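# Sort small circuit boards by length into two green bins

## Task

Put every small circuit board into one of the two green bins, with all the long boards together in one bin and all the short boards together in the other, and finish with both grippers released.

## Robot and tools

ROBOT. Two six-joint arms with parallel grippers, named left_arm and right_arm. The names are labels, not sides of any image. left_arm's base sits at (-0.016, +0.364, 0) m and right_arm's at (-0.041, -0.268, 0) m. right_arm is yawed a few degrees (quat_wxyz +0.997, 0, 0, -0.075).

FRAME. All reported positions share one scene frame. The origin is on the table top midway between the arms, +x points out over the table, +z points up, and left_arm is on the +y side. A gripper's fingers point along its own +z axis and close along its y axis. The reported end_effector_position is the point between the finger pads, roughly 1 cm short of the tips. Reported hand positions can be inaccurate, more so when an arm reaches far.

execute_actions. The argument actions is a list holding zero or one item.
- Empty list: no command is sent; the current state comes back.
- Action: {"rows": [...], "steps": n}. rows holds 1 to 15 rows and steps is 1 to 15 (15 if omitted). Each control step lasts 1/30 s and applies one row. If there are fewer rows than steps, the last row repeats.
- Wait: {"steps": n} with n up to 300. It sends nothing and returns once n steps have passed since the previous result; your reply time counts toward them.
- pictures (true/false) chooses whether camera images come back. By default they do.

A refused call sends nothing to the robot.

ROW LAYOUT. One list of 14 numbers covers both arms, each number in [-1, 1]. Always send all 14, even if one arm stays still. The order is: left waist, shoulder, elbow, wrist pitch, wrist yaw, wrist roll, left opening; then the same seven for the right arm.

JOINT NUMBERS. These are offsets, not poses. Each is scaled: 1.0 equals 1.202 rad for the waist, 1.258 for the shoulder, 1.238 for the elbow, 2.073 for wrist pitch, and 2.022 for wrist yaw and wrist roll. The offset is counted from the joint angles in the latest result that printed them. There are two exceptions, where it is counted from the angles at the moment the action starts: before any result in the scene has printed them, and in the second or later call within one reply. Each row is counted from that same reference, not from the row before it. So a zero row drives the arm back to the reference angles; it is not a pause.

JOINT RANGES (rad), per arm in column order:
- waist -2.618 to 3.054
- shoulder 0 to 3.142
- elbow 0 to 3.142
- wrist pitch -1.571 to 1.571
- wrist yaw -1.571 to 1.571
- wrist roll -2.094 to 2.094

A call that pushes a joint more than 0.036 rad beyond an end is refused. The true end may differ from the stated one by up to 0.036 rad either way. A joint asked to go past its real end is stopped there, and the result may say "joint sent to its limit". Getting no such line does not prove there is room left.

OPENING is absolute: +1 is fully open (pad gap 0.094 m) and -1 is closed. grip_measured reports the fingers' actual opening on that same scale; each gripper's reading may be off by about 1 mm. To hold a board, command an opening below grip_measured: roughly 0.03 below gives a firm hold, less below gives a lighter one. Very thin parts (under about 2 mm) get less squeeze.

SPEED AND SAGGING. Each joint's target is kept within a fixed distance of its measured angle: 0.202 rad waist, 0.258 shoulder, 0.238 elbow, 0.573 wrist pitch, 0.522 wrist yaw and roll. If the targets would move the hand more than 70 mm from where it is, all of them are scaled back. Large moves therefore take several steps. Arms can slowly sag. To hold an arm in place, send offsets back to the angles you want in the first call of a reply and zeros in later calls, enlarging the aim if a joint keeps falling short. Between calls the arms keep heading for the last row you sent until motion has almost stopped or a step is HELD.

RESULT LINES.
- State line (left_arm: … | right_arm: …): each gripper's position in m and its quat_wxyz.
- Joint positions and Joint velocities: per arm, six joints (rad, rad/s), then the finger pad gap (m, m/s).
- "joint command not followed": a clearance check altered or blocked joint targets on some steps; the rest of the row was still carried out.
- HELD: marks steps on which all or part of the row was not sent.
- MOTOR HOT: a motor is at 75 °C or more.
- OVER-TEMPERATURE FAULT: an arm was stopped. At 90 °C the arm stops for 10 s; at 100 °C it goes limp and falls. Holding loads for long heats motors.

zoom_image: {"camera": name, "region": [x0, y0, x1, y1]}. The region is in pixels of that camera's latest image, with (0, 0) at the top left, and is at most 504 by 504. Cameras are cam_head_left, cam_head_right, cam_high and cam_low (504x504 each), plus cam_left_wrist and cam_right_wrist (616x616 fisheye). Calibration (K, distortion, T_world_to_cam) is supplied. Fixed cameras may be off by up to about 2.3 degrees and 9 mm; wrist camera poses follow the arm joint readings.

read_manual: {"section": "licences"} returns licence text only and does not move the robot.

The goal must hold at that moment and stay true. Replying without any tool call also ends things.

AVOID:
- knocking or placing anything off the table, which fails the task
- arms striking or pressing on each other
- dropping, slipping or slamming boards, and hard pushes

Loose or held objects may occasionally get a brief external push or tug, so grip securely while carrying.

Each tool is called after "Request:" as name(argument=value, ...), one argument or row to a line, values as JSON.

## Session

Request:
execute_actions(
  actions=[],
)

Scene clock: 0.00 s of 6800.00 s.
left_arm: end_effector_position=(+0.1928, +0.4297, +0.1483) grip_measured=+1.000 end_effector_quat_wxyz=(-0.033, +0.674, +0.734, -0.074) | right_arm: end_effector_position=(+0.2585, +0.2921, +0.3220) grip_measured=+1.000 end_effector_quat_wxyz=(+0.751, -0.561, +0.327, +0.117)
Joint positions: left_arm=[ 0.312  1.522  1.327 -1.536  0.015  1.798  0.094] | right_arm=[ 1.183  2.079  1.572  0.665 -0.164 -0.862  0.094]
Joint velocities: left_arm=[ 0.012 -0.017 -0.002  0.037  0.022 -0.007  0.   ] | right_arm=[-0.007  0.007 -0.007 -0.051 -0.007  0.022  0.   ]

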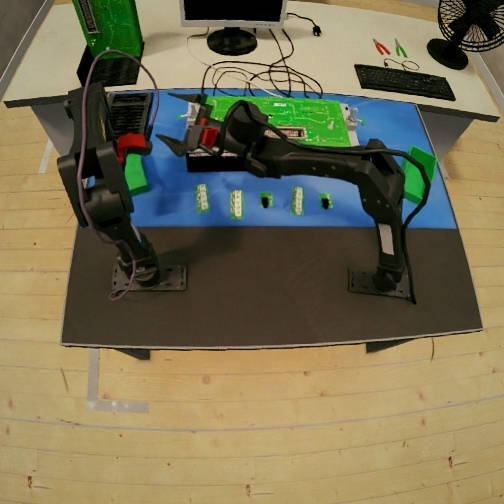

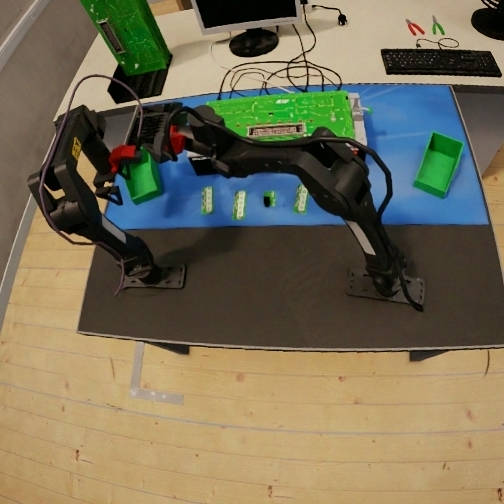

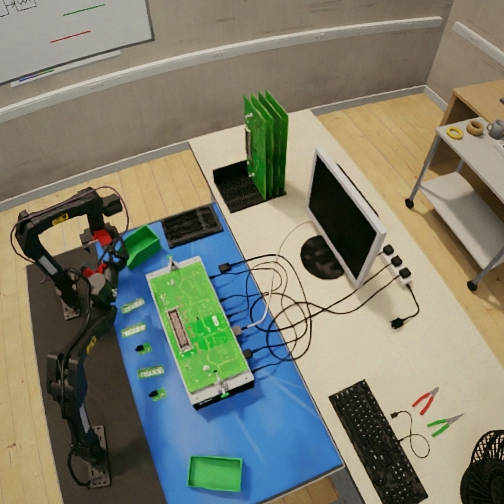

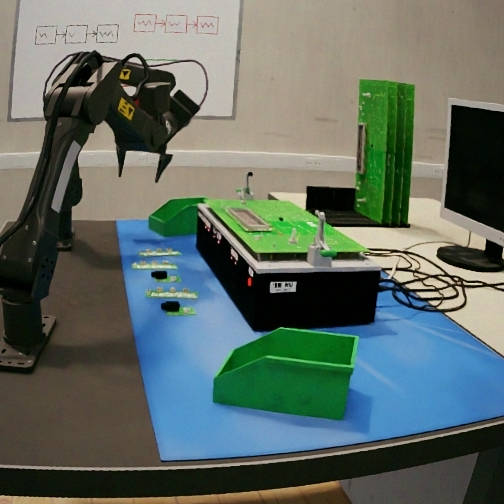

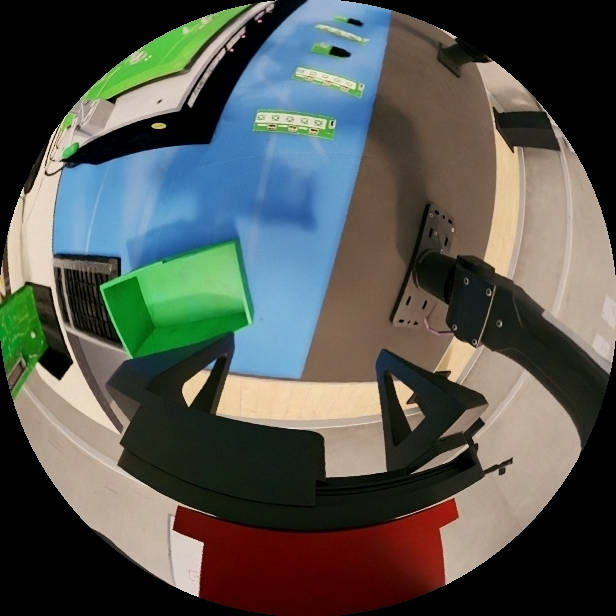

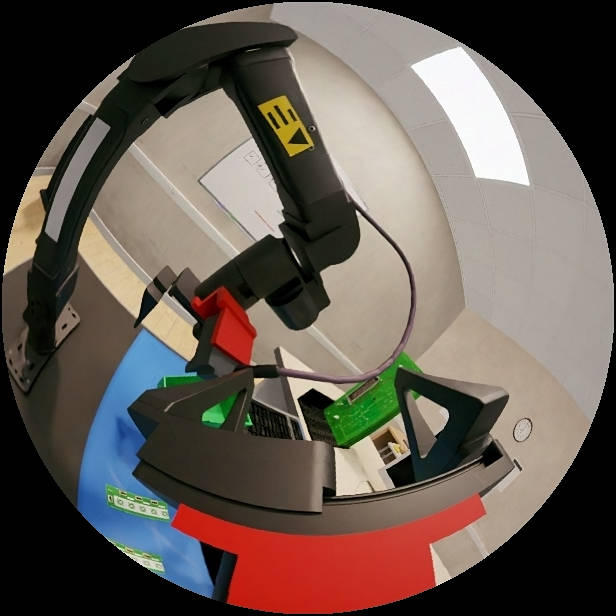

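Request:
zoom_image(
  camera="cam_head_left",
  region=[100, 140, 440, 240],
)

Region (100, 140, 440, 240) of cam_head_left's 504x504 image, scaled by 1.482, with more detail than that image has; it fills the top 148 rows of this view, and the rest is white.

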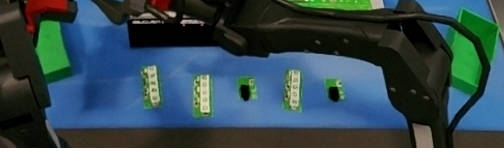

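Request:
execute_actions(
  actions=[
    {"rows": [[0,0,0,0,0,0,1,-0.485,-0.311,-0.204,-0.901,0.081,0.607,1]]},
  ],
  pictures=false,
)

Request:
execute_actions(
  actions=[
    {"steps": 90},
  ],
  pictures=false,
)

Scene clock: 38.70 s of 6800.00 s.
left_arm: end_effector_position=(+0.1928, +0.4297, +0.1483) grip_measured=+1.000 end_effector_quat_wxyz=(-0.033, +0.674, +0.734, -0.074) | right_arm: end_effector_position=(+0.4027, +0.0261, +0.2229) grip_measured=+1.000 end_effector_quat_wxyz=(+0.489, -0.299, +0.808, +0.134)
Joint positions: left_arm=[ 0.312  1.522  1.327 -1.536  0.015  1.798  0.094] | right_arm=[ 0.719  1.746  1.367 -0.129 -0.047 -0.113  0.094]
Joint velocities: left_arm=[-0.002 -0.007  0.012  0.037  0.022 -0.007  0.   ] | right_arm=[-0.999 -0.144 -0.017 -1.604  0.168  1.648  0.   ]
Steps of this call (steps 1 to 90: nothing new was sent; then 35.20 s passed at rest; steps 91 to 105: all 15 steps of this action). Readings (joint positions):
91: left_arm=[0.312 1.522 1.327 -1.536 0.015 1.798] | right_arm=[1.177 2.064 1.556 0.637 -0.157 -0.825]
92: left_arm=[0.312 1.522 1.327 -1.536 0.015 1.798] | right_arm=[1.166 2.032 1.519 0.586 -0.150 -0.780]
94: left_arm=[0.312 1.522 1.327 -1.536 0.015 1.798] | right_arm=[1.123 1.967 1.451 0.476 -0.133 -0.685]
98: left_arm=[0.312 1.522 1.327 -1.536 0.015 1.798] | right_arm=[0.988 1.844 1.377 0.239 -0.094 -0.481]
105: the state above

Scene clock: 41.70 s of 6800.00 s.
left_arm: end_effector_position=(+0.1928, +0.4297, +0.1483) grip_measured=+1.000 end_effector_quat_wxyz=(-0.033, +0.674, +0.734, -0.074) | right_arm: end_effector_position=(+0.2354, -0.1355, +0.1027) grip_measured=+1.000 end_effector_quat_wxyz=(+0.014, -0.045, +0.999, +0.002)
Joint positions: left_arm=[ 0.312  1.522  1.327 -1.536  0.015  1.798  0.094] | right_arm=[ 0.6    1.685  1.326 -1.185  0.007  0.358  0.094]
Joint velocities: left_arm=[-0.022 -0.007 -0.012 -0.022  0.022 -0.037  0.   ] | right_arm=[ 0.002 -0.027 -0.002  0.022  0.007  0.051  0.   ]
Steps of this call (steps 1 to 45: the robot went on to your last target; steps 46 to 90: nothing new was sent). Readings (joint positions):
1: left_arm=[0.312 1.522 1.327 -1.536 0.015 1.798] | right_arm=[0.686 1.741 1.367 -0.188 -0.040 -0.057]
2: left_arm=[0.312 1.522 1.327 -1.536 0.015 1.798] | right_arm=[0.658 1.739 1.367 -0.252 -0.033 -0.005]
4: left_arm=[0.312 1.522 1.327 -1.536 0.015 1.798] | right_arm=[0.618 1.734 1.361 -0.385 -0.020 0.084]
8: left_arm=[0.312 1.522 1.327 -1.536 0.015 1.798] | right_arm=[0.599 1.720 1.354 -0.592 -0.012 0.206]
90: the state above
All arms were judged still, so your last target was given up. Only a new action makes them travel on or press farther. Fingers that are still opening or closing keep moving.

Request:
execute_actions(
  actions=[
    {"rows": [[-0.644,0.096,-0.046,0.163,0,-0.9,1,0,0,0,0,0,0,1]]},
  ],
  pictures=false,
)

Request:
execute_actions(
  actions=[
    {"steps": 60},
  ],
  pictures=false,
)

Scene clock: 46.10 s of 6800.00 s.
left_arm: end_effector_position=(+0.2389, +0.2262, +0.0986) grip_measured=+1.000 end_effector_quat_wxyz=(-0.006, +0.423, +0.906, -0.012) | right_arm: end_effector_position=(+0.2354, -0.1355, +0.1027) grip_measured=+1.000 end_effector_quat_wxyz=(+0.014, -0.045, +0.999, +0.002)
Joint positions: left_arm=[-0.482  1.659  1.281 -1.204  0.025  0.391  0.094] | right_arm=[ 0.6    1.685  1.326 -1.185  0.007  0.358  0.094]
Joint velocities: left_arm=[ 0.027  0.002  0.007 -0.022 -0.022 -2.733  0.   ] | right_arm=[-0.017 -0.017  0.002  0.022  0.022  0.037  0.   ]
Steps of this call (steps 1 to 90: nothing new was sent; then 0.90 s passed at rest; steps 91 to 105: all 15 steps of this action). Readings (joint positions):
91: left_arm=[0.292 1.528 1.323 -1.515 0.004 1.735] | right_arm=[0.600 1.685 1.326 -1.185 0.007 0.358]
92: left_arm=[0.246 1.542 1.318 -1.473 -0.002 1.655] | right_arm=[0.600 1.685 1.326 -1.185 0.007 0.358]
94: left_arm=[0.126 1.591 1.307 -1.379 -0.004 1.477] | right_arm=[0.600 1.685 1.326 -1.185 0.007 0.358]
98: left_arm=[-0.160 1.657 1.283 -1.249 -0.003 1.079] | right_arm=[0.600 1.685 1.326 -1.185 0.007 0.358]
105: the state above

Scene clock: 48.10 s of 6800.00 s.
left_arm: end_effector_position=(+0.2410, +0.2302, +0.0986) grip_measured=+1.000 end_effector_quat_wxyz=(-0.008, +0.227, +0.974, -0.009) | right_arm: end_effector_position=(+0.2354, -0.1355, +0.1027) grip_measured=+1.000 end_effector_quat_wxyz=(+0.014, -0.045, +0.999, +0.002)
Joint positions: left_arm=[-0.469  1.659  1.281 -1.204  0.021 -0.012  0.094] | right_arm=[ 0.6    1.685  1.326 -1.185  0.007  0.358  0.094]
Joint velocities: left_arm=[-0.007 -0.007  0.012 -0.022  0.007 -0.037  0.   ] | right_arm=[ 0.002 -0.012  0.002 -0.051  0.007  0.051  0.   ]
Steps of this call (steps 1 to 45: the robot went on to your last target; steps 46 to 60: nothing new was sent). Readings (joint positions):
1: left_arm=[-0.478 1.659 1.281 -1.204 0.024 0.309] | right_arm=[0.600 1.685 1.326 -1.185 0.007 0.358]
2: left_arm=[-0.474 1.659 1.281 -1.204 0.023 0.245] | right_arm=[0.600 1.685 1.326 -1.185 0.007 0.358]
4: left_arm=[-0.470 1.659 1.281 -1.204 0.021 0.151] | right_arm=[0.600 1.685 1.326 -1.185 0.007 0.358]
8: left_arm=[-0.469 1.659 1.281 -1.204 0.021 0.054] | right_arm=[0.600 1.685 1.326 -1.185 0.007 0.358]
60: the state above
All arms were judged still, so your last target was given up. Only a new action makes them travel on or press farther. Fingers that are still opening or closing keep moving.

Request:
execute_actions(
  actions=[
    {"rows": [[0,0,0,0,0,-0.265,1,0,0,0,0,0,0,1]]},
  ],
)

Scene clock: 50.07 s of 6800.00 s.
left_arm: end_effector_position=(+0.2410, +0.2302, +0.0986) grip_measured=+1.000 end_effector_quat_wxyz=(-0.010, -0.024, +1.000, -0.007) | right_arm: end_effector_position=(+0.2354, -0.1355, +0.1027) grip_measured=+1.000 end_effector_quat_wxyz=(+0.014, -0.045, +0.999, +0.002)
Joint positions: left_arm=[-0.469  1.659  1.281 -1.204  0.021 -0.52   0.094] | right_arm=[ 0.6    1.685  1.326 -1.185  0.007  0.358  0.094]
Joint velocities: left_arm=[-0.007  0.002  0.002 -0.051 -0.037 -0.139  0.   ] | right_arm=[-0.002  0.017 -0.002  0.11   0.022 -0.007  0.   ]
Steps of this call (steps 1 to 44: nothing new was sent; steps 45 to 59: all 15 steps of this action). Readings (joint positions):
45: left_arm=[-0.469 1.659 1.281 -1.204 0.021 -0.093] | right_arm=[0.600 1.685 1.326 -1.185 0.007 0.358]
46: left_arm=[-0.469 1.659 1.281 -1.204 0.021 -0.182] | right_arm=[0.600 1.685 1.326 -1.185 0.007 0.358]
48: left_arm=[-0.469 1.659 1.281 -1.204 0.021 -0.312] | right_arm=[0.600 1.685 1.326 -1.185 0.007 0.358]
52: left_arm=[-0.469 1.659 1.281 -1.204 0.021 -0.447] | right_arm=[0.600 1.685 1.326 -1.185 0.007 0.358]
59: the state above
camera_calibration (this result's frames):
cam_left_wrist: T_world_to_cam=[[0.196776, -0.980325, 0.015541, 0.175341], [-0.862697, -0.16559, 0.477842, 0.227559], [-0.465867, -0.107435, -0.878308, 0.335942], [0, 0, 0, 1]] pos_world=[0.318316, 0.245664, 0.183599]
cam_right_wrist: T_world_to_cam=[[0.0858805, -0.994816, -0.0544549, -0.14255], [-0.969349, -0.09606, 0.226131, 0.23649], [-0.23019, 0.0333656, -0.972574, 0.269257], [0, 0, 0, 1]] pos_world=[0.303464, -0.128078, 0.200632]

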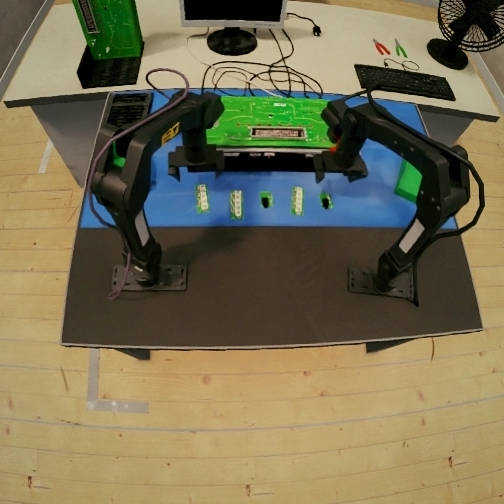

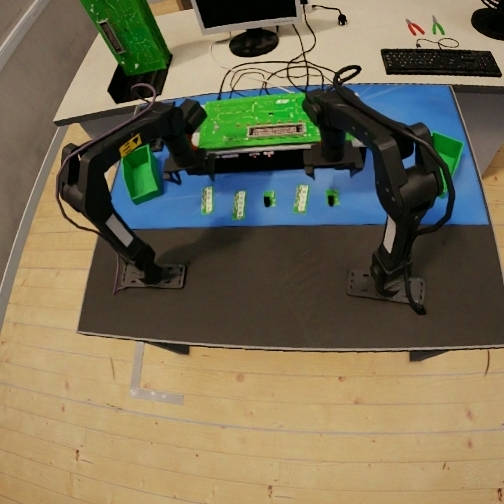

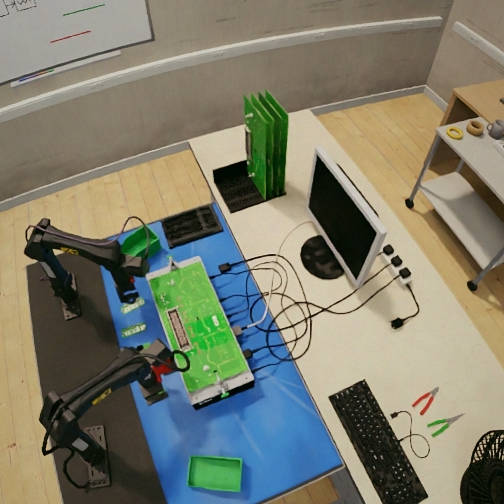

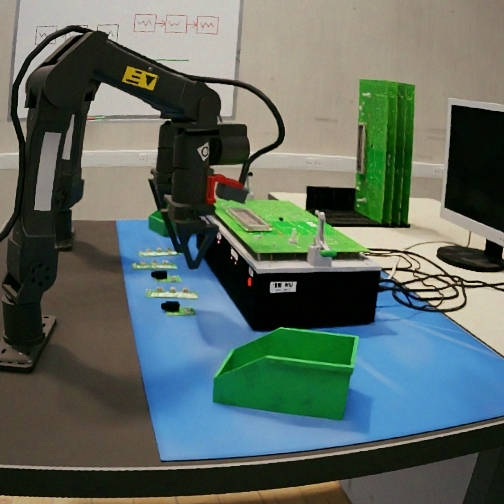

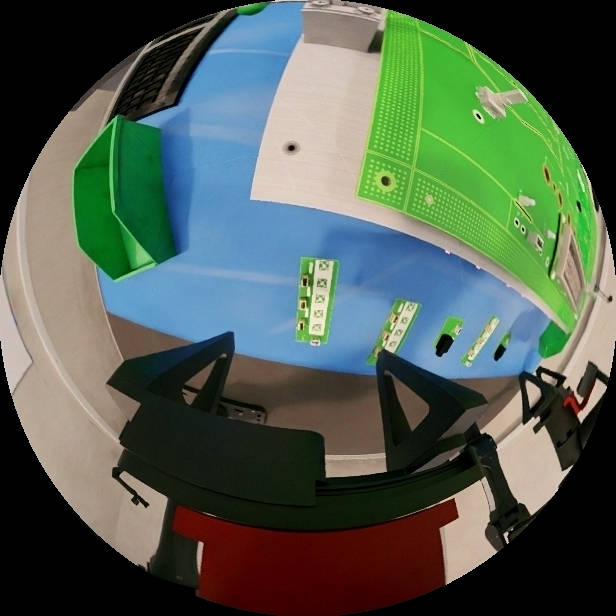

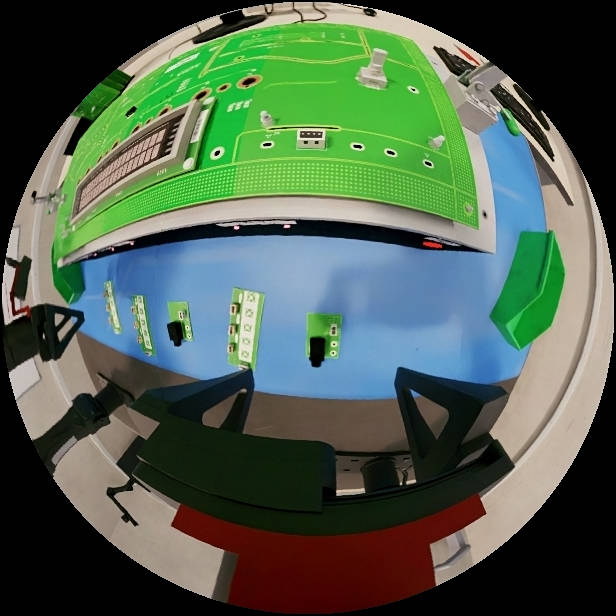

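Request:
execute_actions(
  actions=[
    {"rows": [[0,0.069,-0.212,0.174,0,0,1,0,0.083,-0.206,0.16,0,0,1]]},
  ],
  pictures=false,
)

Request:
execute_actions(
  actions=[
    {"steps": 20},
  ],
)

Scene clock: 55.17 s of 6800.00 s.
left_arm: end_effector_position=(+0.2418, +0.2353, +0.0306) grip_measured=+1.000 end_effector_quat_wxyz=(+0.010, -0.033, +0.999, +0.005) | right_arm: end_effector_position=(+0.2286, -0.1404, +0.0158) grip_measured=+1.000 end_effector_quat_wxyz=(-0.006, -0.040, +0.999, -0.004)
Joint positions: left_arm=[-0.477  1.703  1.049 -0.905 -0.019 -0.544  0.094] | right_arm=[ 0.592  1.788  1.087 -0.885  0.003  0.361  0.094]
Joint velocities: left_arm=[ 0.002 -0.002 -0.022  0.007 -0.022  0.022  0.   ] | right_arm=[-0.002 -0.022 -0.012  0.095  0.037  0.022  0.   ]
Steps of this call (steps 1 to 30: the robot went on to your last target; steps 31 to 90: nothing new was sent; then 1.60 s passed at rest; steps 91 to 105: all 15 steps of this action). Readings (joint positions):
91: left_arm=[-0.469 1.659 1.250 -1.156 0.021 -0.537] | right_arm=[0.600 1.687 1.300 -1.146 0.007 0.358]
92: left_arm=[-0.469 1.660 1.198 -1.086 0.021 -0.536] | right_arm=[0.600 1.690 1.256 -1.087 0.007 0.358]
94: left_arm=[-0.469 1.700 1.092 -0.991 0.020 -0.534] | right_arm=[0.600 1.733 1.157 -0.999 0.007 0.358]
98: left_arm=[-0.479 1.703 1.056 -0.933 -0.014 -0.538] | right_arm=[0.592 1.787 1.087 -0.936 0.003 0.361]
105: the state above

Scene clock: 55.83 s of 6800.00 s.
left_arm: end_effector_position=(+0.2429, +0.2351, +0.0304) grip_measured=+1.000 end_effector_quat_wxyz=(+0.012, -0.034, +0.999, +0.004) | right_arm: end_effector_position=(+0.2306, -0.1394, +0.0158) grip_measured=+1.000 end_effector_quat_wxyz=(-0.002, -0.040, +0.999, -0.003)
Joint positions: left_arm=[-0.476  1.703  1.048 -0.899 -0.02  -0.546  0.094] | right_arm=[ 0.592  1.788  1.087 -0.876  0.003  0.361  0.094]
Joint velocities: left_arm=[ 0.012 -0.022 -0.002 -0.007 -0.037 -0.095  0.   ] | right_arm=[-0.002 -0.002 -0.012  0.022  0.081 -0.051  0.   ]
Steps of this call (steps 1 to 15: the robot went on to your last target; steps 16 to 20: nothing new was sent). Readings (joint positions):
1: left_arm=[-0.477 1.703 1.049 -0.904 -0.019 -0.545] | right_arm=[0.592 1.788 1.087 -0.882 0.003 0.361]
2: left_arm=[-0.477 1.703 1.049 -0.903 -0.019 -0.545] | right_arm=[0.592 1.788 1.087 -0.881 0.003 0.361]
4: left_arm=[-0.477 1.703 1.048 -0.901 -0.019 -0.545] | right_arm=[0.592 1.788 1.087 -0.878 0.003 0.361]
8: left_arm=[-0.476 1.703 1.048 -0.900 -0.020 -0.546] | right_arm=[0.592 1.788 1.087 -0.876 0.003 0.361]
20: the state above
All arms were judged still, so your last target was given up. Only a new action makes them travel on or press farther. Fingers that are still opening or closing keep moving.
camera_calibration (this result's frames):
cam_left_wrist: T_world_to_cam=[[0.215571, -0.976487, 0.00145204, 0.175745], [-0.878994, -0.1934, 0.435852, 0.274373], [-0.425323, -0.0952333, -0.900017, 0.265328], [0, 0, 0, 1]] pos_world=[0.316137, 0.249945, 0.118959]
cam_right_wrist: T_world_to_cam=[[0.0748239, -0.996108, -0.046581, -0.148511], [-0.96252, -0.0843544, 0.257759, 0.250683], [-0.260685, 0.0255486, -0.965086, 0.189527], [0, 0, 0, 1]] pos_world=[0.301806, -0.131629, 0.111377]

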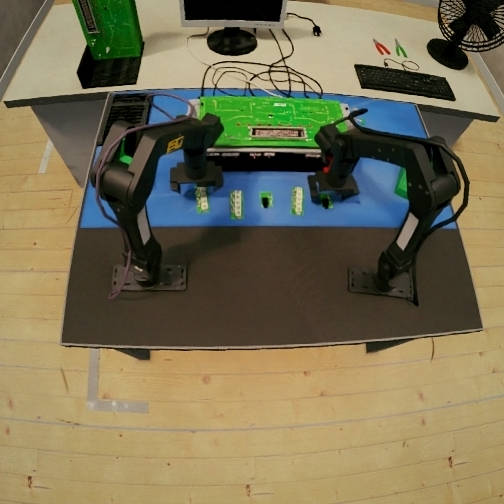

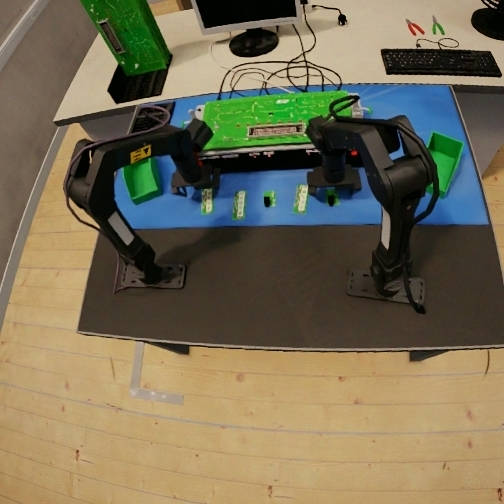

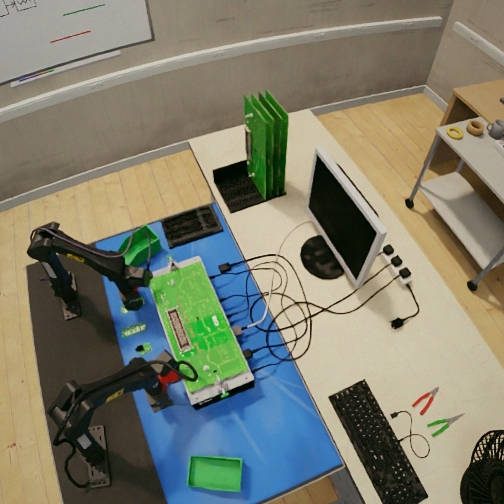

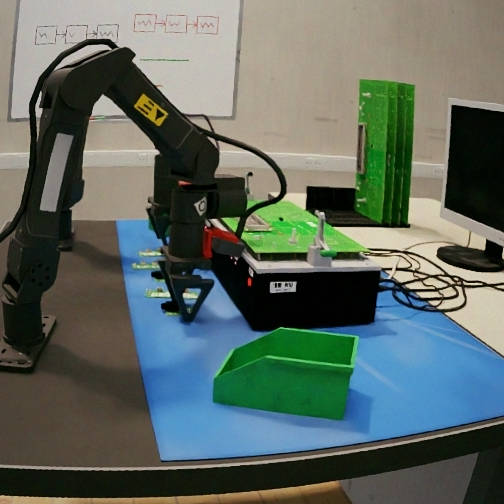

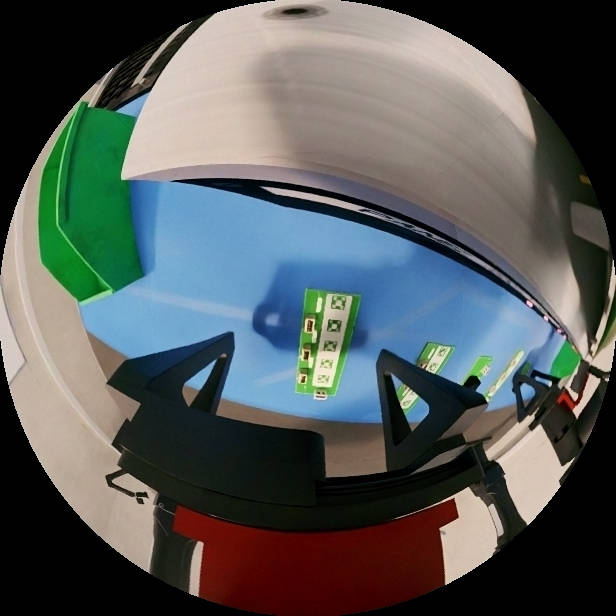

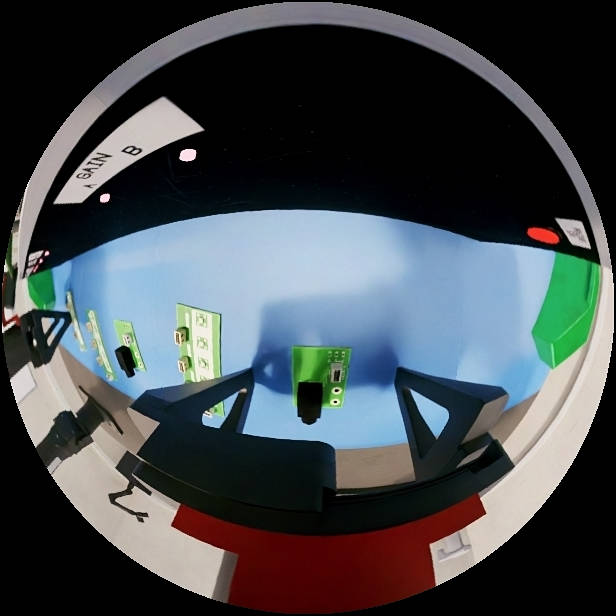

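Request:
execute_actions(
  actions=[
    {"rows": [[0,0,0,0,0,0,1,0,0,0,0,0,0,-1]]},
  ],
  pictures=false,
)

Scene clock: 59.67 s of 6800.00 s.
left_arm: end_effector_position=(+0.2430, +0.2356, +0.0308) grip_measured=+1.000 end_effector_quat_wxyz=(+0.013, -0.035, +0.999, +0.006) | right_arm: end_effector_position=(+0.2304, -0.1395, +0.0158) grip_measured=-0.700 end_effector_quat_wxyz=(-0.003, -0.040, +0.999, -0.003)
Joint positions: left_arm=[-0.476  1.701  1.048 -0.9   -0.023 -0.547  0.094] | right_arm=[ 0.592  1.788  1.087 -0.877  0.003  0.361  0.014]
Joint velocities: left_arm=[-0.022 -0.012 -0.032  0.081  0.007 -0.037  0.   ] | right_arm=[-0.012 -0.012  0.007 -0.051  0.007  0.037 -0.   ]
Steps of this call (steps 1 to 90: nothing new was sent; then 0.33 s passed at rest; steps 91 to 105: all 15 steps of this action). Readings (joint positions):
91: left_arm=[-0.476 1.701 1.048 -0.900 -0.022 -0.547] | right_arm=[0.592 1.788 1.087 -0.876 0.003 0.361]
92: left_arm=[-0.476 1.701 1.048 -0.900 -0.022 -0.547] | right_arm=[0.592 1.788 1.087 -0.876 0.003 0.361]
94: left_arm=[-0.476 1.701 1.048 -0.900 -0.023 -0.547] | right_arm=[0.592 1.788 1.087 -0.876 0.003 0.361]
98: left_arm=[-0.476 1.701 1.048 -0.900 -0.023 -0.547] | right_arm=[0.592 1.788 1.087 -0.877 0.003 0.361]
105: the state above

Request:
execute_actions(
  actions=[
    {"rows": [[0,-0.033,0.19,-0.147,0,0,1,0,-0.083,0.193,-0.149,0,0,-1]]},
  ],
  pictures=false,
)

Scene clock: 64.90 s of 6800.00 s.
left_arm: end_effector_position=(+0.2486, +0.2326, +0.0999) grip_measured=+1.000 end_effector_quat_wxyz=(+0.012, -0.035, +0.999, +0.006) | right_arm: end_effector_position=(+0.2404, -0.1348, +0.1013) grip_measured=-0.700 end_effector_quat_wxyz=(+0.024, -0.040, +0.999, +0.008)
Joint positions: left_arm=[-0.476  1.655  1.282 -1.182 -0.022 -0.548  0.094] | right_arm=[ 0.592  1.682  1.317 -1.155  0.003  0.361  0.014]
Joint velocities: left_arm=[ 0.012 -0.012  0.022 -0.11   0.037 -0.037  0.   ] | right_arm=[-0.012 -0.007  0.007 -0.081 -0.081 -0.022 -0.   ]
Steps of this call (steps 1 to 15: the robot went on to your last target; steps 16 to 90: nothing new was sent; then 1.73 s passed at rest; steps 91 to 105: all 15 steps of this action). Readings (joint positions):
91: left_arm=[-0.476 1.704 1.084 -0.955 -0.022 -0.547] | right_arm=[0.592 1.786 1.111 -0.917 0.003 0.361]
92: left_arm=[-0.476 1.709 1.138 -1.022 -0.022 -0.548] | right_arm=[0.592 1.783 1.150 -0.976 0.003 0.361]
94: left_arm=[-0.476 1.691 1.232 -1.077 -0.022 -0.548] | right_arm=[0.592 1.752 1.238 -1.047 0.003 0.361]
98: left_arm=[-0.476 1.654 1.282 -1.126 -0.022 -0.548] | right_arm=[0.592 1.684 1.316 -1.095 0.003 0.361]
105: the state above

Request:
execute_actions(
  actions=[
    {"rows": [[0,0,0,0,0,0,1,-0.804,0.205,0.364,0.076,0,0,-1]]},
  ],
  pictures=false,
)

Request:
execute_actions(
  actions=[
    {"steps": 45},
  ],
)

Scene clock: 68.47 s of 6800.00 s.
left_arm: end_effector_position=(+0.2467, +0.2335, +0.0998) grip_measured=+1.000 end_effector_quat_wxyz=(+0.008, -0.035, +0.999, +0.008) | right_arm: end_effector_position=(+0.3108, -0.2598, +0.1044) grip_measured=-0.700 end_effector_quat_wxyz=(-0.034, +0.190, +0.981, +0.038)
Joint positions: left_arm=[-0.476  1.655  1.282 -1.191 -0.022 -0.548  0.094] | right_arm=[ 0.128  1.933  1.639 -1.331 -0.087  0.357  0.014]
Joint velocities: left_arm=[-0.007  0.007  0.007 -0.022 -0.037  0.081  0.   ] | right_arm=[-1.004  0.007  0.217  0.667  0.125 -0.081 -0.   ]
Steps of this call (steps 1 to 30: the robot went on to your last target; steps 31 to 90: nothing new was sent; then 0.07 s passed at rest; steps 91 to 105: all 15 steps of this action). Readings (joint positions):
91: left_arm=[-0.476 1.655 1.282 -1.193 -0.022 -0.548] | right_arm=[0.580 1.702 1.338 -1.180 -0.003 0.361]
92: left_arm=[-0.476 1.655 1.282 -1.193 -0.022 -0.548] | right_arm=[0.555 1.740 1.380 -1.179 -0.008 0.361]
94: left_arm=[-0.476 1.655 1.282 -1.192 -0.022 -0.548] | right_arm=[0.484 1.827 1.471 -1.142 -0.009 0.361]
98: left_arm=[-0.476 1.655 1.282 -1.191 -0.022 -0.548] | right_arm=[0.349 1.923 1.579 -1.244 -0.070 0.363]
105: the state above

Scene clock: 69.97 s of 6800.00 s.
left_arm: end_effector_position=(+0.2467, +0.2335, +0.0998) grip_measured=+1.000 end_effector_quat_wxyz=(+0.008, -0.035, +0.999, +0.008) | right_arm: end_effector_position=(+0.3481, -0.4964, +0.1412) grip_measured=-0.700 end_effector_quat_wxyz=(+0.172, +0.423, +0.889, -0.017)
Joint positions: left_arm=[-0.476  1.655  1.282 -1.191 -0.022 -0.548  0.094] | right_arm=[-0.379  1.937  1.735 -1.021  0.004  0.358  0.014]
Joint velocities: left_arm=[-0.002  0.002  0.002  0.022  0.051  0.022  0.   ] | right_arm=[ 0.002 -0.002 -0.002  0.007  0.037  0.007 -0.   ]
Steps of this call (steps 1 to 45: the robot went on to your last target). Readings (joint positions):
1: left_arm=[-0.476 1.655 1.282 -1.191 -0.022 -0.548] | right_arm=[0.092 1.935 1.649 -1.302 -0.080 0.357]
2: left_arm=[-0.476 1.655 1.282 -1.191 -0.022 -0.548] | right_arm=[0.053 1.936 1.663 -1.269 -0.073 0.357]
4: left_arm=[-0.476 1.655 1.282 -1.191 -0.022 -0.548] | right_arm=[-0.029 1.937 1.686 -1.205 -0.062 0.357]
8: left_arm=[-0.476 1.655 1.282 -1.191 -0.022 -0.548] | right_arm=[-0.216 1.937 1.717 -1.106 -0.044 0.357]
45: the state above
All arms were judged still, so your last target was given up. Only a new action makes them travel on or press farther. Fingers that are still opening or closing keep moving.
camera_calibration (this result's frames):
cam_left_wrist: T_world_to_cam=[[0.217439, -0.976051, -0.0066214, 0.173603], [-0.875225, -0.197972, 0.441349, 0.246714], [-0.43209, -0.0901713, -0.897311, 0.329556], [0, 0, 0, 1]] pos_world=[0.320581, 0.248004, 0.187977]
cam_right_wrist: T_world_to_cam=[[-0.745787, -0.645167, -0.166017, -0.0303597], [-0.643011, 0.762291, -0.07382, 0.657217], [0.174179, 0.0516967, -0.983356, 0.214507], [0, 0, 0, 1]] pos_world=[0.362594, -0.531667, 0.254412]

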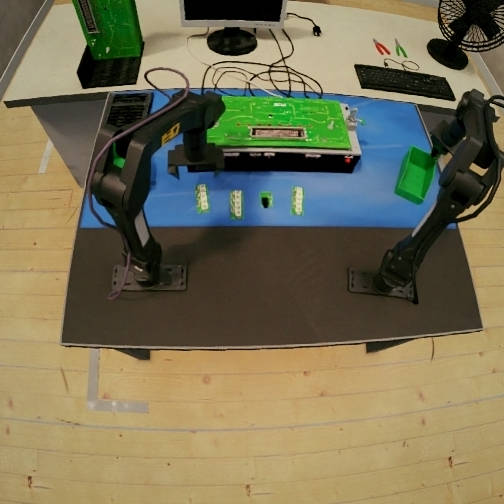

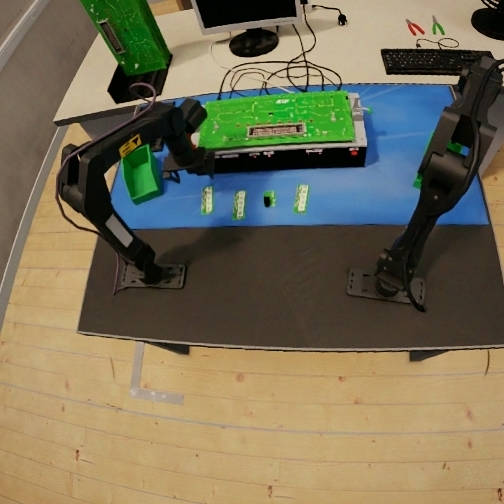

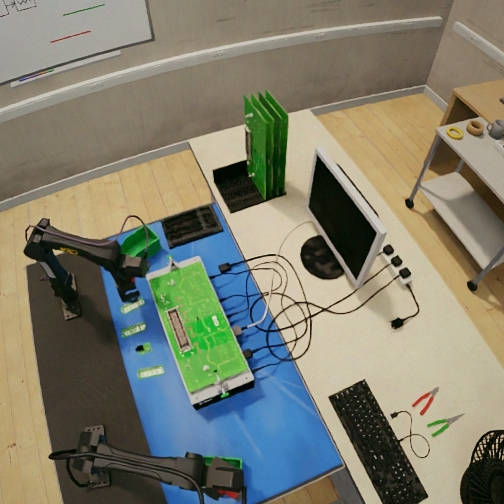

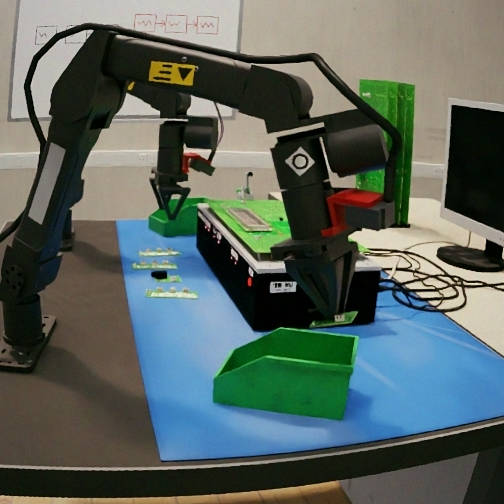

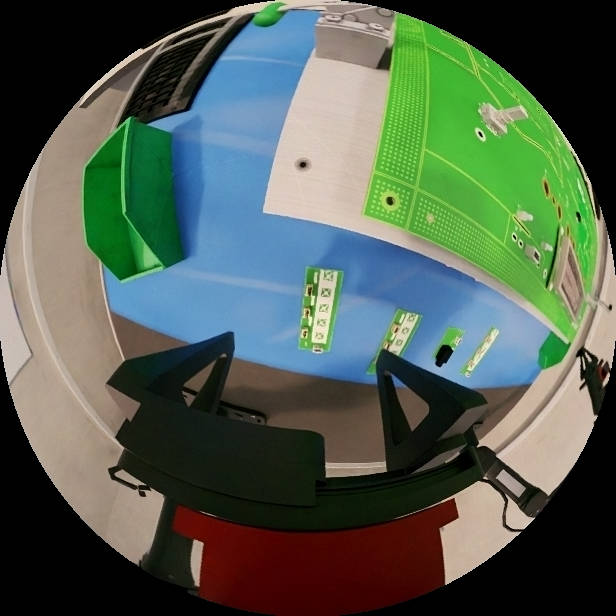

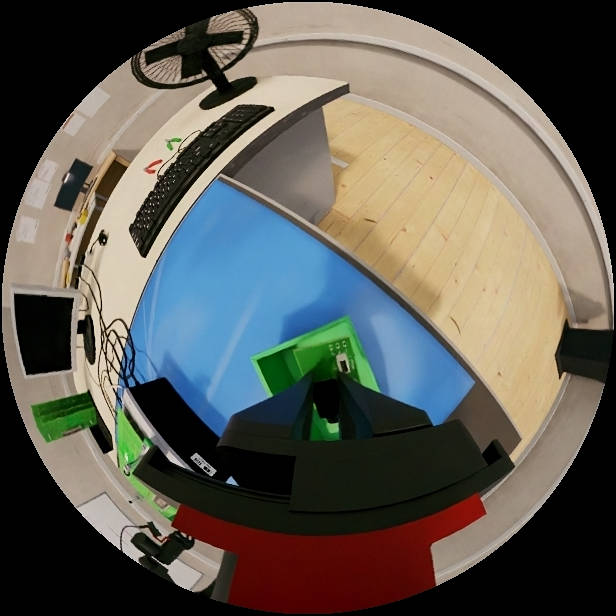

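Request:
execute_actions(
  actions=[
    {"rows": [[0,0,0,0,0,0,1,0,-0.06,0,0,0,0,-1]]},
  ],
  pictures=false,
)

Request:
execute_actions(
  actions=[
    {"rows": [[0,0,0,0,0,0,1,0,0,0,0,0,0,1]]},
  ],
)

Scene clock: 74.27 s of 6800.00 s.
left_arm: end_effector_position=(+0.2467, +0.2335, +0.0998) grip_measured=+1.000 end_effector_quat_wxyz=(+0.008, -0.035, +0.999, +0.008) | right_arm: end_effector_position=(+0.3461, -0.4953, +0.1651) grip_measured=-0.700 end_effector_quat_wxyz=(+0.199, +0.421, +0.885, -0.019)
Joint positions: left_arm=[-0.476  1.655  1.282 -1.191 -0.022 -0.548  0.094] | right_arm=[-0.379  1.881  1.735 -1.022  0.004  0.358  0.014]
Joint velocities: left_arm=[ 0.002  0.002 -0.017  0.007  0.007  0.022  0.   ] | right_arm=[-0.017  0.007 -0.017 -0.022  0.081  0.007 -0.   ]
Steps of this call (steps 1 to 90: nothing new was sent; then 0.80 s passed at rest; steps 91 to 105: all 15 steps of this action). Readings (joint positions):
91: left_arm=[-0.476 1.655 1.282 -1.191 -0.022 -0.548] | right_arm=[-0.379 1.933 1.735 -1.021 0.004 0.358]
92: left_arm=[-0.476 1.655 1.282 -1.191 -0.022 -0.548] | right_arm=[-0.379 1.928 1.735 -1.022 0.004 0.358]
94: left_arm=[-0.476 1.655 1.282 -1.191 -0.022 -0.548] | right_arm=[-0.379 1.910 1.735 -1.022 0.004 0.358]
98: left_arm=[-0.476 1.655 1.282 -1.191 -0.022 -0.548] | right_arm=[-0.379 1.883 1.735 -1.022 0.004 0.358]
105: the state above

Scene clock: 74.77 s of 6800.00 s.
left_arm: end_effector_position=(+0.2467, +0.2335, +0.0998) grip_measured=+1.000 end_effector_quat_wxyz=(+0.008, -0.035, +0.999, +0.008) | right_arm: end_effector_position=(+0.3461, -0.4953, +0.1651) grip_measured=+1.000 end_effector_quat_wxyz=(+0.199, +0.421, +0.885, -0.019)
Joint positions: left_arm=[-0.476  1.655  1.282 -1.191 -0.022 -0.548  0.094] | right_arm=[-0.379  1.881  1.735 -1.022  0.004  0.358  0.094]
Joint velocities: left_arm=[0.002 0.002 0.012 0.022 0.022 0.007 0.   ] | right_arm=[-0.002  0.002 -0.017  0.037  0.037  0.051  0.   ]
Steps of this call (steps 1 to 15: all 15 steps of this action). Readings (joint positions):
1: left_arm=[-0.476 1.655 1.282 -1.191 -0.022 -0.548] | right_arm=[-0.379 1.881 1.735 -1.022 0.004 0.358]
2: left_arm=[-0.476 1.655 1.282 -1.191 -0.022 -0.548] | right_arm=[-0.379 1.881 1.735 -1.022 0.004 0.358]
4: left_arm=[-0.476 1.655 1.282 -1.191 -0.022 -0.548] | right_arm=[-0.379 1.881 1.735 -1.022 0.004 0.358]
8: left_arm=[-0.476 1.655 1.282 -1.191 -0.022 -0.548] | right_arm=[-0.379 1.881 1.735 -1.022 0.004 0.358]
15: the state above
camera_calibration (this result's frames):
cam_left_wrist: T_world_to_cam=[[0.217439, -0.976051, -0.0066214, 0.173603], [-0.875225, -0.197972, 0.441349, 0.246714], [-0.43209, -0.0901713, -0.897311, 0.329556], [0, 0, 0, 1]] pos_world=[0.320581, 0.248004, 0.187977]
cam_right_wrist: T_world_to_cam=[[-0.737571, -0.649984, -0.183059, -0.0295148], [-0.638333, 0.759548, -0.124976, 0.662314], [0.220274, 0.0246741, -0.975126, 0.207683], [0, 0, 0, 1]] pos_world=[0.355261, -0.527368, 0.279887]

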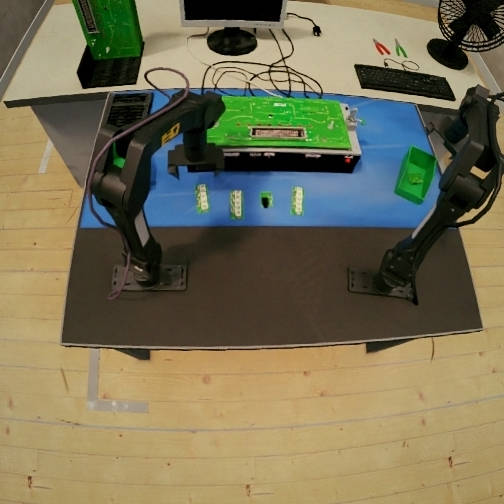

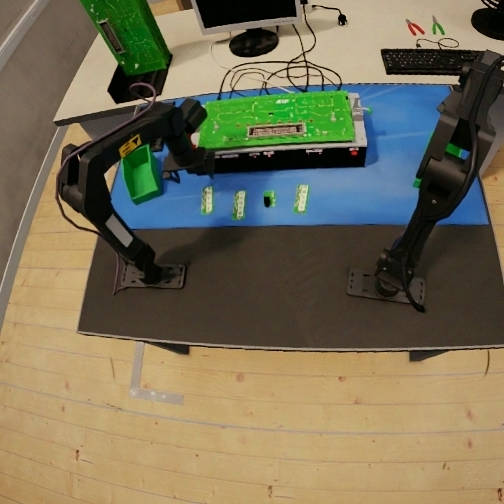

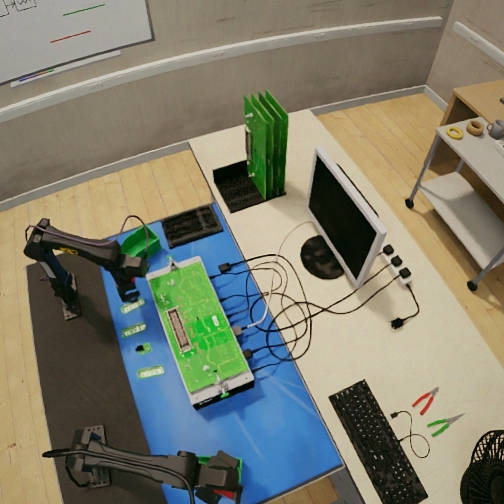

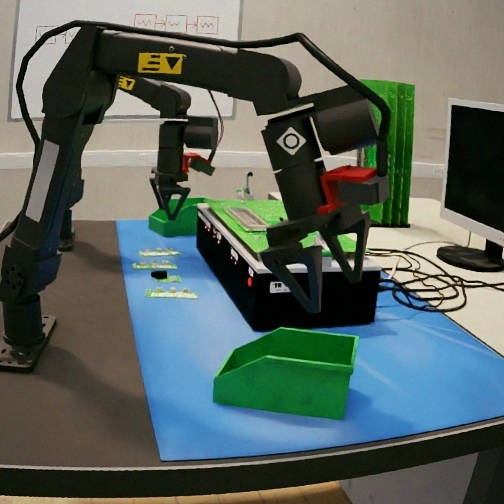

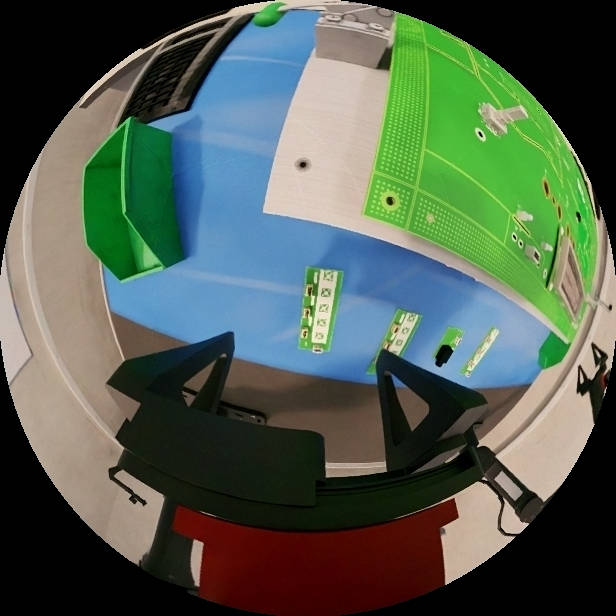

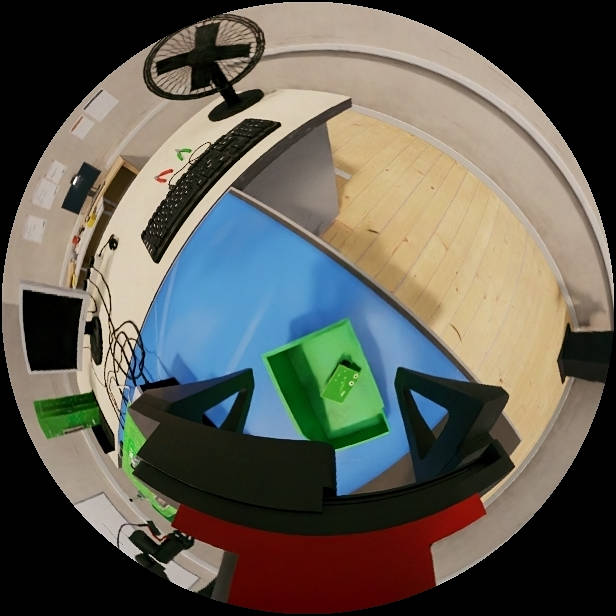

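Request:
execute_actions(
  actions=[
    {"rows": [[0,-0.075,-0.399,0.296,0,0,1,0.9,0.208,0.161,-0.164,0,0.212,1]]},
  ],
  pictures=false,
)

Request:
execute_actions(
  actions=[
    {"steps": 45},
  ],
  pictures=false,
)

Scene clock: 84.67 s of 6800.00 s.
left_arm: end_effector_position=(+0.2373, +0.2367, +0.0175) grip_measured=+1.000 end_effector_quat_wxyz=(+0.090, -0.032, +0.995, -0.037) | right_arm: end_effector_position=(+0.3779, -0.3188, +0.0841) grip_measured=+1.000 end_effector_quat_wxyz=(+0.037, +0.411, +0.907, -0.086)
Joint positions: left_arm=[-0.483  1.552  0.81  -0.635 -0.024 -0.545  0.094] | right_arm=[ 0.107  2.166  1.896 -1.296  0.186  0.808  0.094]
Joint velocities: left_arm=[-0.017  0.022 -0.002  0.066 -0.007 -0.022  0.   ] | right_arm=[ 0.149 -0.056  0.032 -0.11   0.418  0.432  0.   ]
Steps of this call (steps 1 to 15: the robot went on to your last target; steps 16 to 90: nothing new was sent; then 6.40 s passed at rest; steps 91 to 105: all 15 steps of this action). Readings (joint positions):
91: left_arm=[-0.476 1.634 1.235 -1.104 -0.022 -0.548] | right_arm=[-0.367 1.904 1.765 -1.063 0.010 0.404]
92: left_arm=[-0.476 1.601 1.159 -0.981 -0.022 -0.548] | right_arm=[-0.346 1.941 1.812 -1.107 0.016 0.457]
94: left_arm=[-0.476 1.565 1.007 -0.816 -0.022 -0.548] | right_arm=[-0.275 2.019 1.869 -1.145 0.018 0.541]
98: left_arm=[-0.483 1.556 0.818 -0.691 -0.025 -0.544] | right_arm=[-0.086 2.135 1.885 -1.216 0.016 0.655]
105: the state above

Scene clock: 86.17 s of 6800.00 s.
left_arm: end_effector_position=(+0.2374, +0.2367, +0.0176) grip_measured=+1.000 end_effector_quat_wxyz=(+0.090, -0.032, +0.995, -0.037) | right_arm: end_effector_position=(+0.3743, -0.3240, +0.0942) grip_measured=+1.000 end_effector_quat_wxyz=(+0.069, +0.434, +0.885, -0.154)
Joint positions: left_arm=[-0.483  1.552  0.81  -0.635 -0.024 -0.547  0.094] | right_arm=[ 0.157  2.161  1.899 -1.324  0.338  0.921  0.094]
Joint velocities: left_arm=[-0.007  0.007  0.007  0.007  0.007 -0.022  0.   ] | right_arm=[ 0.002  0.012 -0.007 -0.007 -0.007 -0.081  0.   ]
Steps of this call (steps 1 to 45: the robot went on to your last target). Readings (joint positions):
1: left_arm=[-0.483 1.552 0.810 -0.635 -0.024 -0.545] | right_arm=[0.112 2.166 1.897 -1.300 0.203 0.820]
2: left_arm=[-0.483 1.552 0.810 -0.635 -0.024 -0.546] | right_arm=[0.117 2.165 1.898 -1.303 0.218 0.831]
4: left_arm=[-0.483 1.552 0.810 -0.635 -0.024 -0.546] | right_arm=[0.125 2.164 1.898 -1.308 0.242 0.850]
8: left_arm=[-0.483 1.552 0.810 -0.635 -0.024 -0.546] | right_arm=[0.137 2.163 1.899 -1.314 0.276 0.876]
45: the state above
All arms were judged still, so your last target was given up. Only a new action makes them travel on or press farther. Fingers that are still opening or closing keep moving.

Request:
execute_actions(
  actions=[
    {"rows": [[0,0,0,0,0,0,-1,-0.1,-0.37,0,0,-0.167,0,1]]},
  ],
  pictures=false,
)

Scene clock: 88.97 s of 6800.00 s.
left_arm: end_effector_position=(+0.2372, +0.2374, +0.0175) grip_measured=-0.950 end_effector_quat_wxyz=(+0.090, -0.032, +0.995, -0.036) | right_arm: end_effector_position=(+0.3408, -0.3151, +0.2773) grip_measured=+1.000 end_effector_quat_wxyz=(+0.227, +0.484, +0.841, +0.083)
Joint positions: left_arm=[-0.483  1.552  0.81  -0.637 -0.027 -0.547  0.002] | right_arm=[ 0.04   1.663  1.898 -1.318  0.029  0.926  0.094]
Joint velocities: left_arm=[-0.002 -0.017  0.007  0.007  0.022  0.007 -0.   ] | right_arm=[-0.027 -0.007 -0.002  0.051 -0.242 -0.051  0.   ]
Steps of this call (steps 1 to 69: nothing new was sent; steps 70 to 84: all 15 steps of this action). Readings (joint positions):
70: left_arm=[-0.483 1.552 0.810 -0.637 -0.028 -0.547] | right_arm=[0.142 2.144 1.894 -1.320 0.316 0.926]
71: left_arm=[-0.483 1.552 0.810 -0.638 -0.031 -0.547] | right_arm=[0.126 2.120 1.883 -1.320 0.265 0.926]
73: left_arm=[-0.483 1.552 0.810 -0.637 -0.029 -0.547] | right_arm=[0.090 2.047 1.879 -1.320 0.195 0.926]
77: left_arm=[-0.483 1.552 0.810 -0.637 -0.027 -0.547] | right_arm=[0.044 1.849 1.879 -1.318 0.113 0.926]
84: the state above

Request:
execute_actions(
  actions=[
    {"rows": [[0,0,0,0,0,0,1,0.817,0,0,0,0,-0.07,1]]},
  ],
  pictures=false,
)

Request:
execute_actions(
  actions=[
    {"steps": 30},
  ],
  pictures=false,
)

Scene clock: 91.23 s of 6800.00 s.
left_arm: end_effector_position=(+0.2372, +0.2346, +0.0177) grip_measured=+1.000 end_effector_quat_wxyz=(+0.089, -0.032, +0.995, -0.043) | right_arm: end_effector_position=(+0.2183, +0.0242, +0.2668) grip_measured=+1.000 end_effector_quat_wxyz=(+0.163, -0.024, +0.973, +0.163)
Joint positions: left_arm=[-0.483  1.552  0.81  -0.632 -0.013 -0.547  0.094] | right_arm=[ 1.001  1.694  1.898 -1.311  0.018  0.797  0.094]
Joint velocities: left_arm=[-0.012  0.007 -0.007 -0.11  -0.051  0.022  0.   ] | right_arm=[ 1.311  0.022 -0.007 -0.022 -0.212 -0.11   0.   ]
Steps of this call (steps 1 to 30: the robot went on to your last target; steps 31 to 53: nothing new was sent; steps 54 to 68: all 15 steps of this action). Readings (joint positions):
54: left_arm=[-0.483 1.552 0.810 -0.637 -0.027 -0.547] | right_arm=[0.061 1.694 1.898 -1.318 0.020 0.906]
55: left_arm=[-0.483 1.552 0.810 -0.637 -0.027 -0.547] | right_arm=[0.103 1.694 1.898 -1.318 0.032 0.885]
57: left_arm=[-0.483 1.552 0.810 -0.637 -0.027 -0.547] | right_arm=[0.231 1.694 1.898 -1.317 0.034 0.853]
61: left_arm=[-0.483 1.552 0.810 -0.633 -0.016 -0.547] | right_arm=[0.518 1.694 1.898 -1.313 0.031 0.818]
68: the state above

Scene clock: 92.23 s of 6800.00 s.
left_arm: end_effector_position=(+0.2372, +0.2346, +0.0177) grip_measured=+1.000 end_effector_quat_wxyz=(+0.089, -0.032, +0.995, -0.043) | right_arm: end_effector_position=(+0.2094, +0.0319, +0.2668) grip_measured=+1.000 end_effector_quat_wxyz=(+0.160, -0.040, +0.972, +0.165)
Joint positions: left_arm=[-0.483  1.552  0.81  -0.632 -0.013 -0.547  0.094] | right_arm=[ 1.031  1.694  1.898 -1.311  0.016  0.793  0.094]
Joint velocities: left_arm=[ 0.002 -0.007  0.017  0.022  0.007 -0.037  0.   ] | right_arm=[ 0.002  0.012 -0.002 -0.022  0.022 -0.022  0.   ]
Steps of this call (steps 1 to 30: the robot went on to your last target). Readings (joint positions):
1: left_arm=[-0.483 1.552 0.810 -0.632 -0.013 -0.547] | right_arm=[1.035 1.694 1.898 -1.311 0.011 0.795]
2: left_arm=[-0.483 1.552 0.810 -0.632 -0.013 -0.547] | right_arm=[1.051 1.694 1.898 -1.311 0.007 0.794]
4: left_arm=[-0.483 1.552 0.810 -0.632 -0.013 -0.547] | right_arm=[1.047 1.694 1.898 -1.311 0.007 0.793]
8: left_arm=[-0.483 1.552 0.810 -0.632 -0.013 -0.547] | right_arm=[1.031 1.694 1.898 -1.311 0.014 0.793]
30: the state above
All arms were judged still, so your last target was given up. Only a new action makes them travel on or press farther. Fingers that are still opening or closing keep moving.


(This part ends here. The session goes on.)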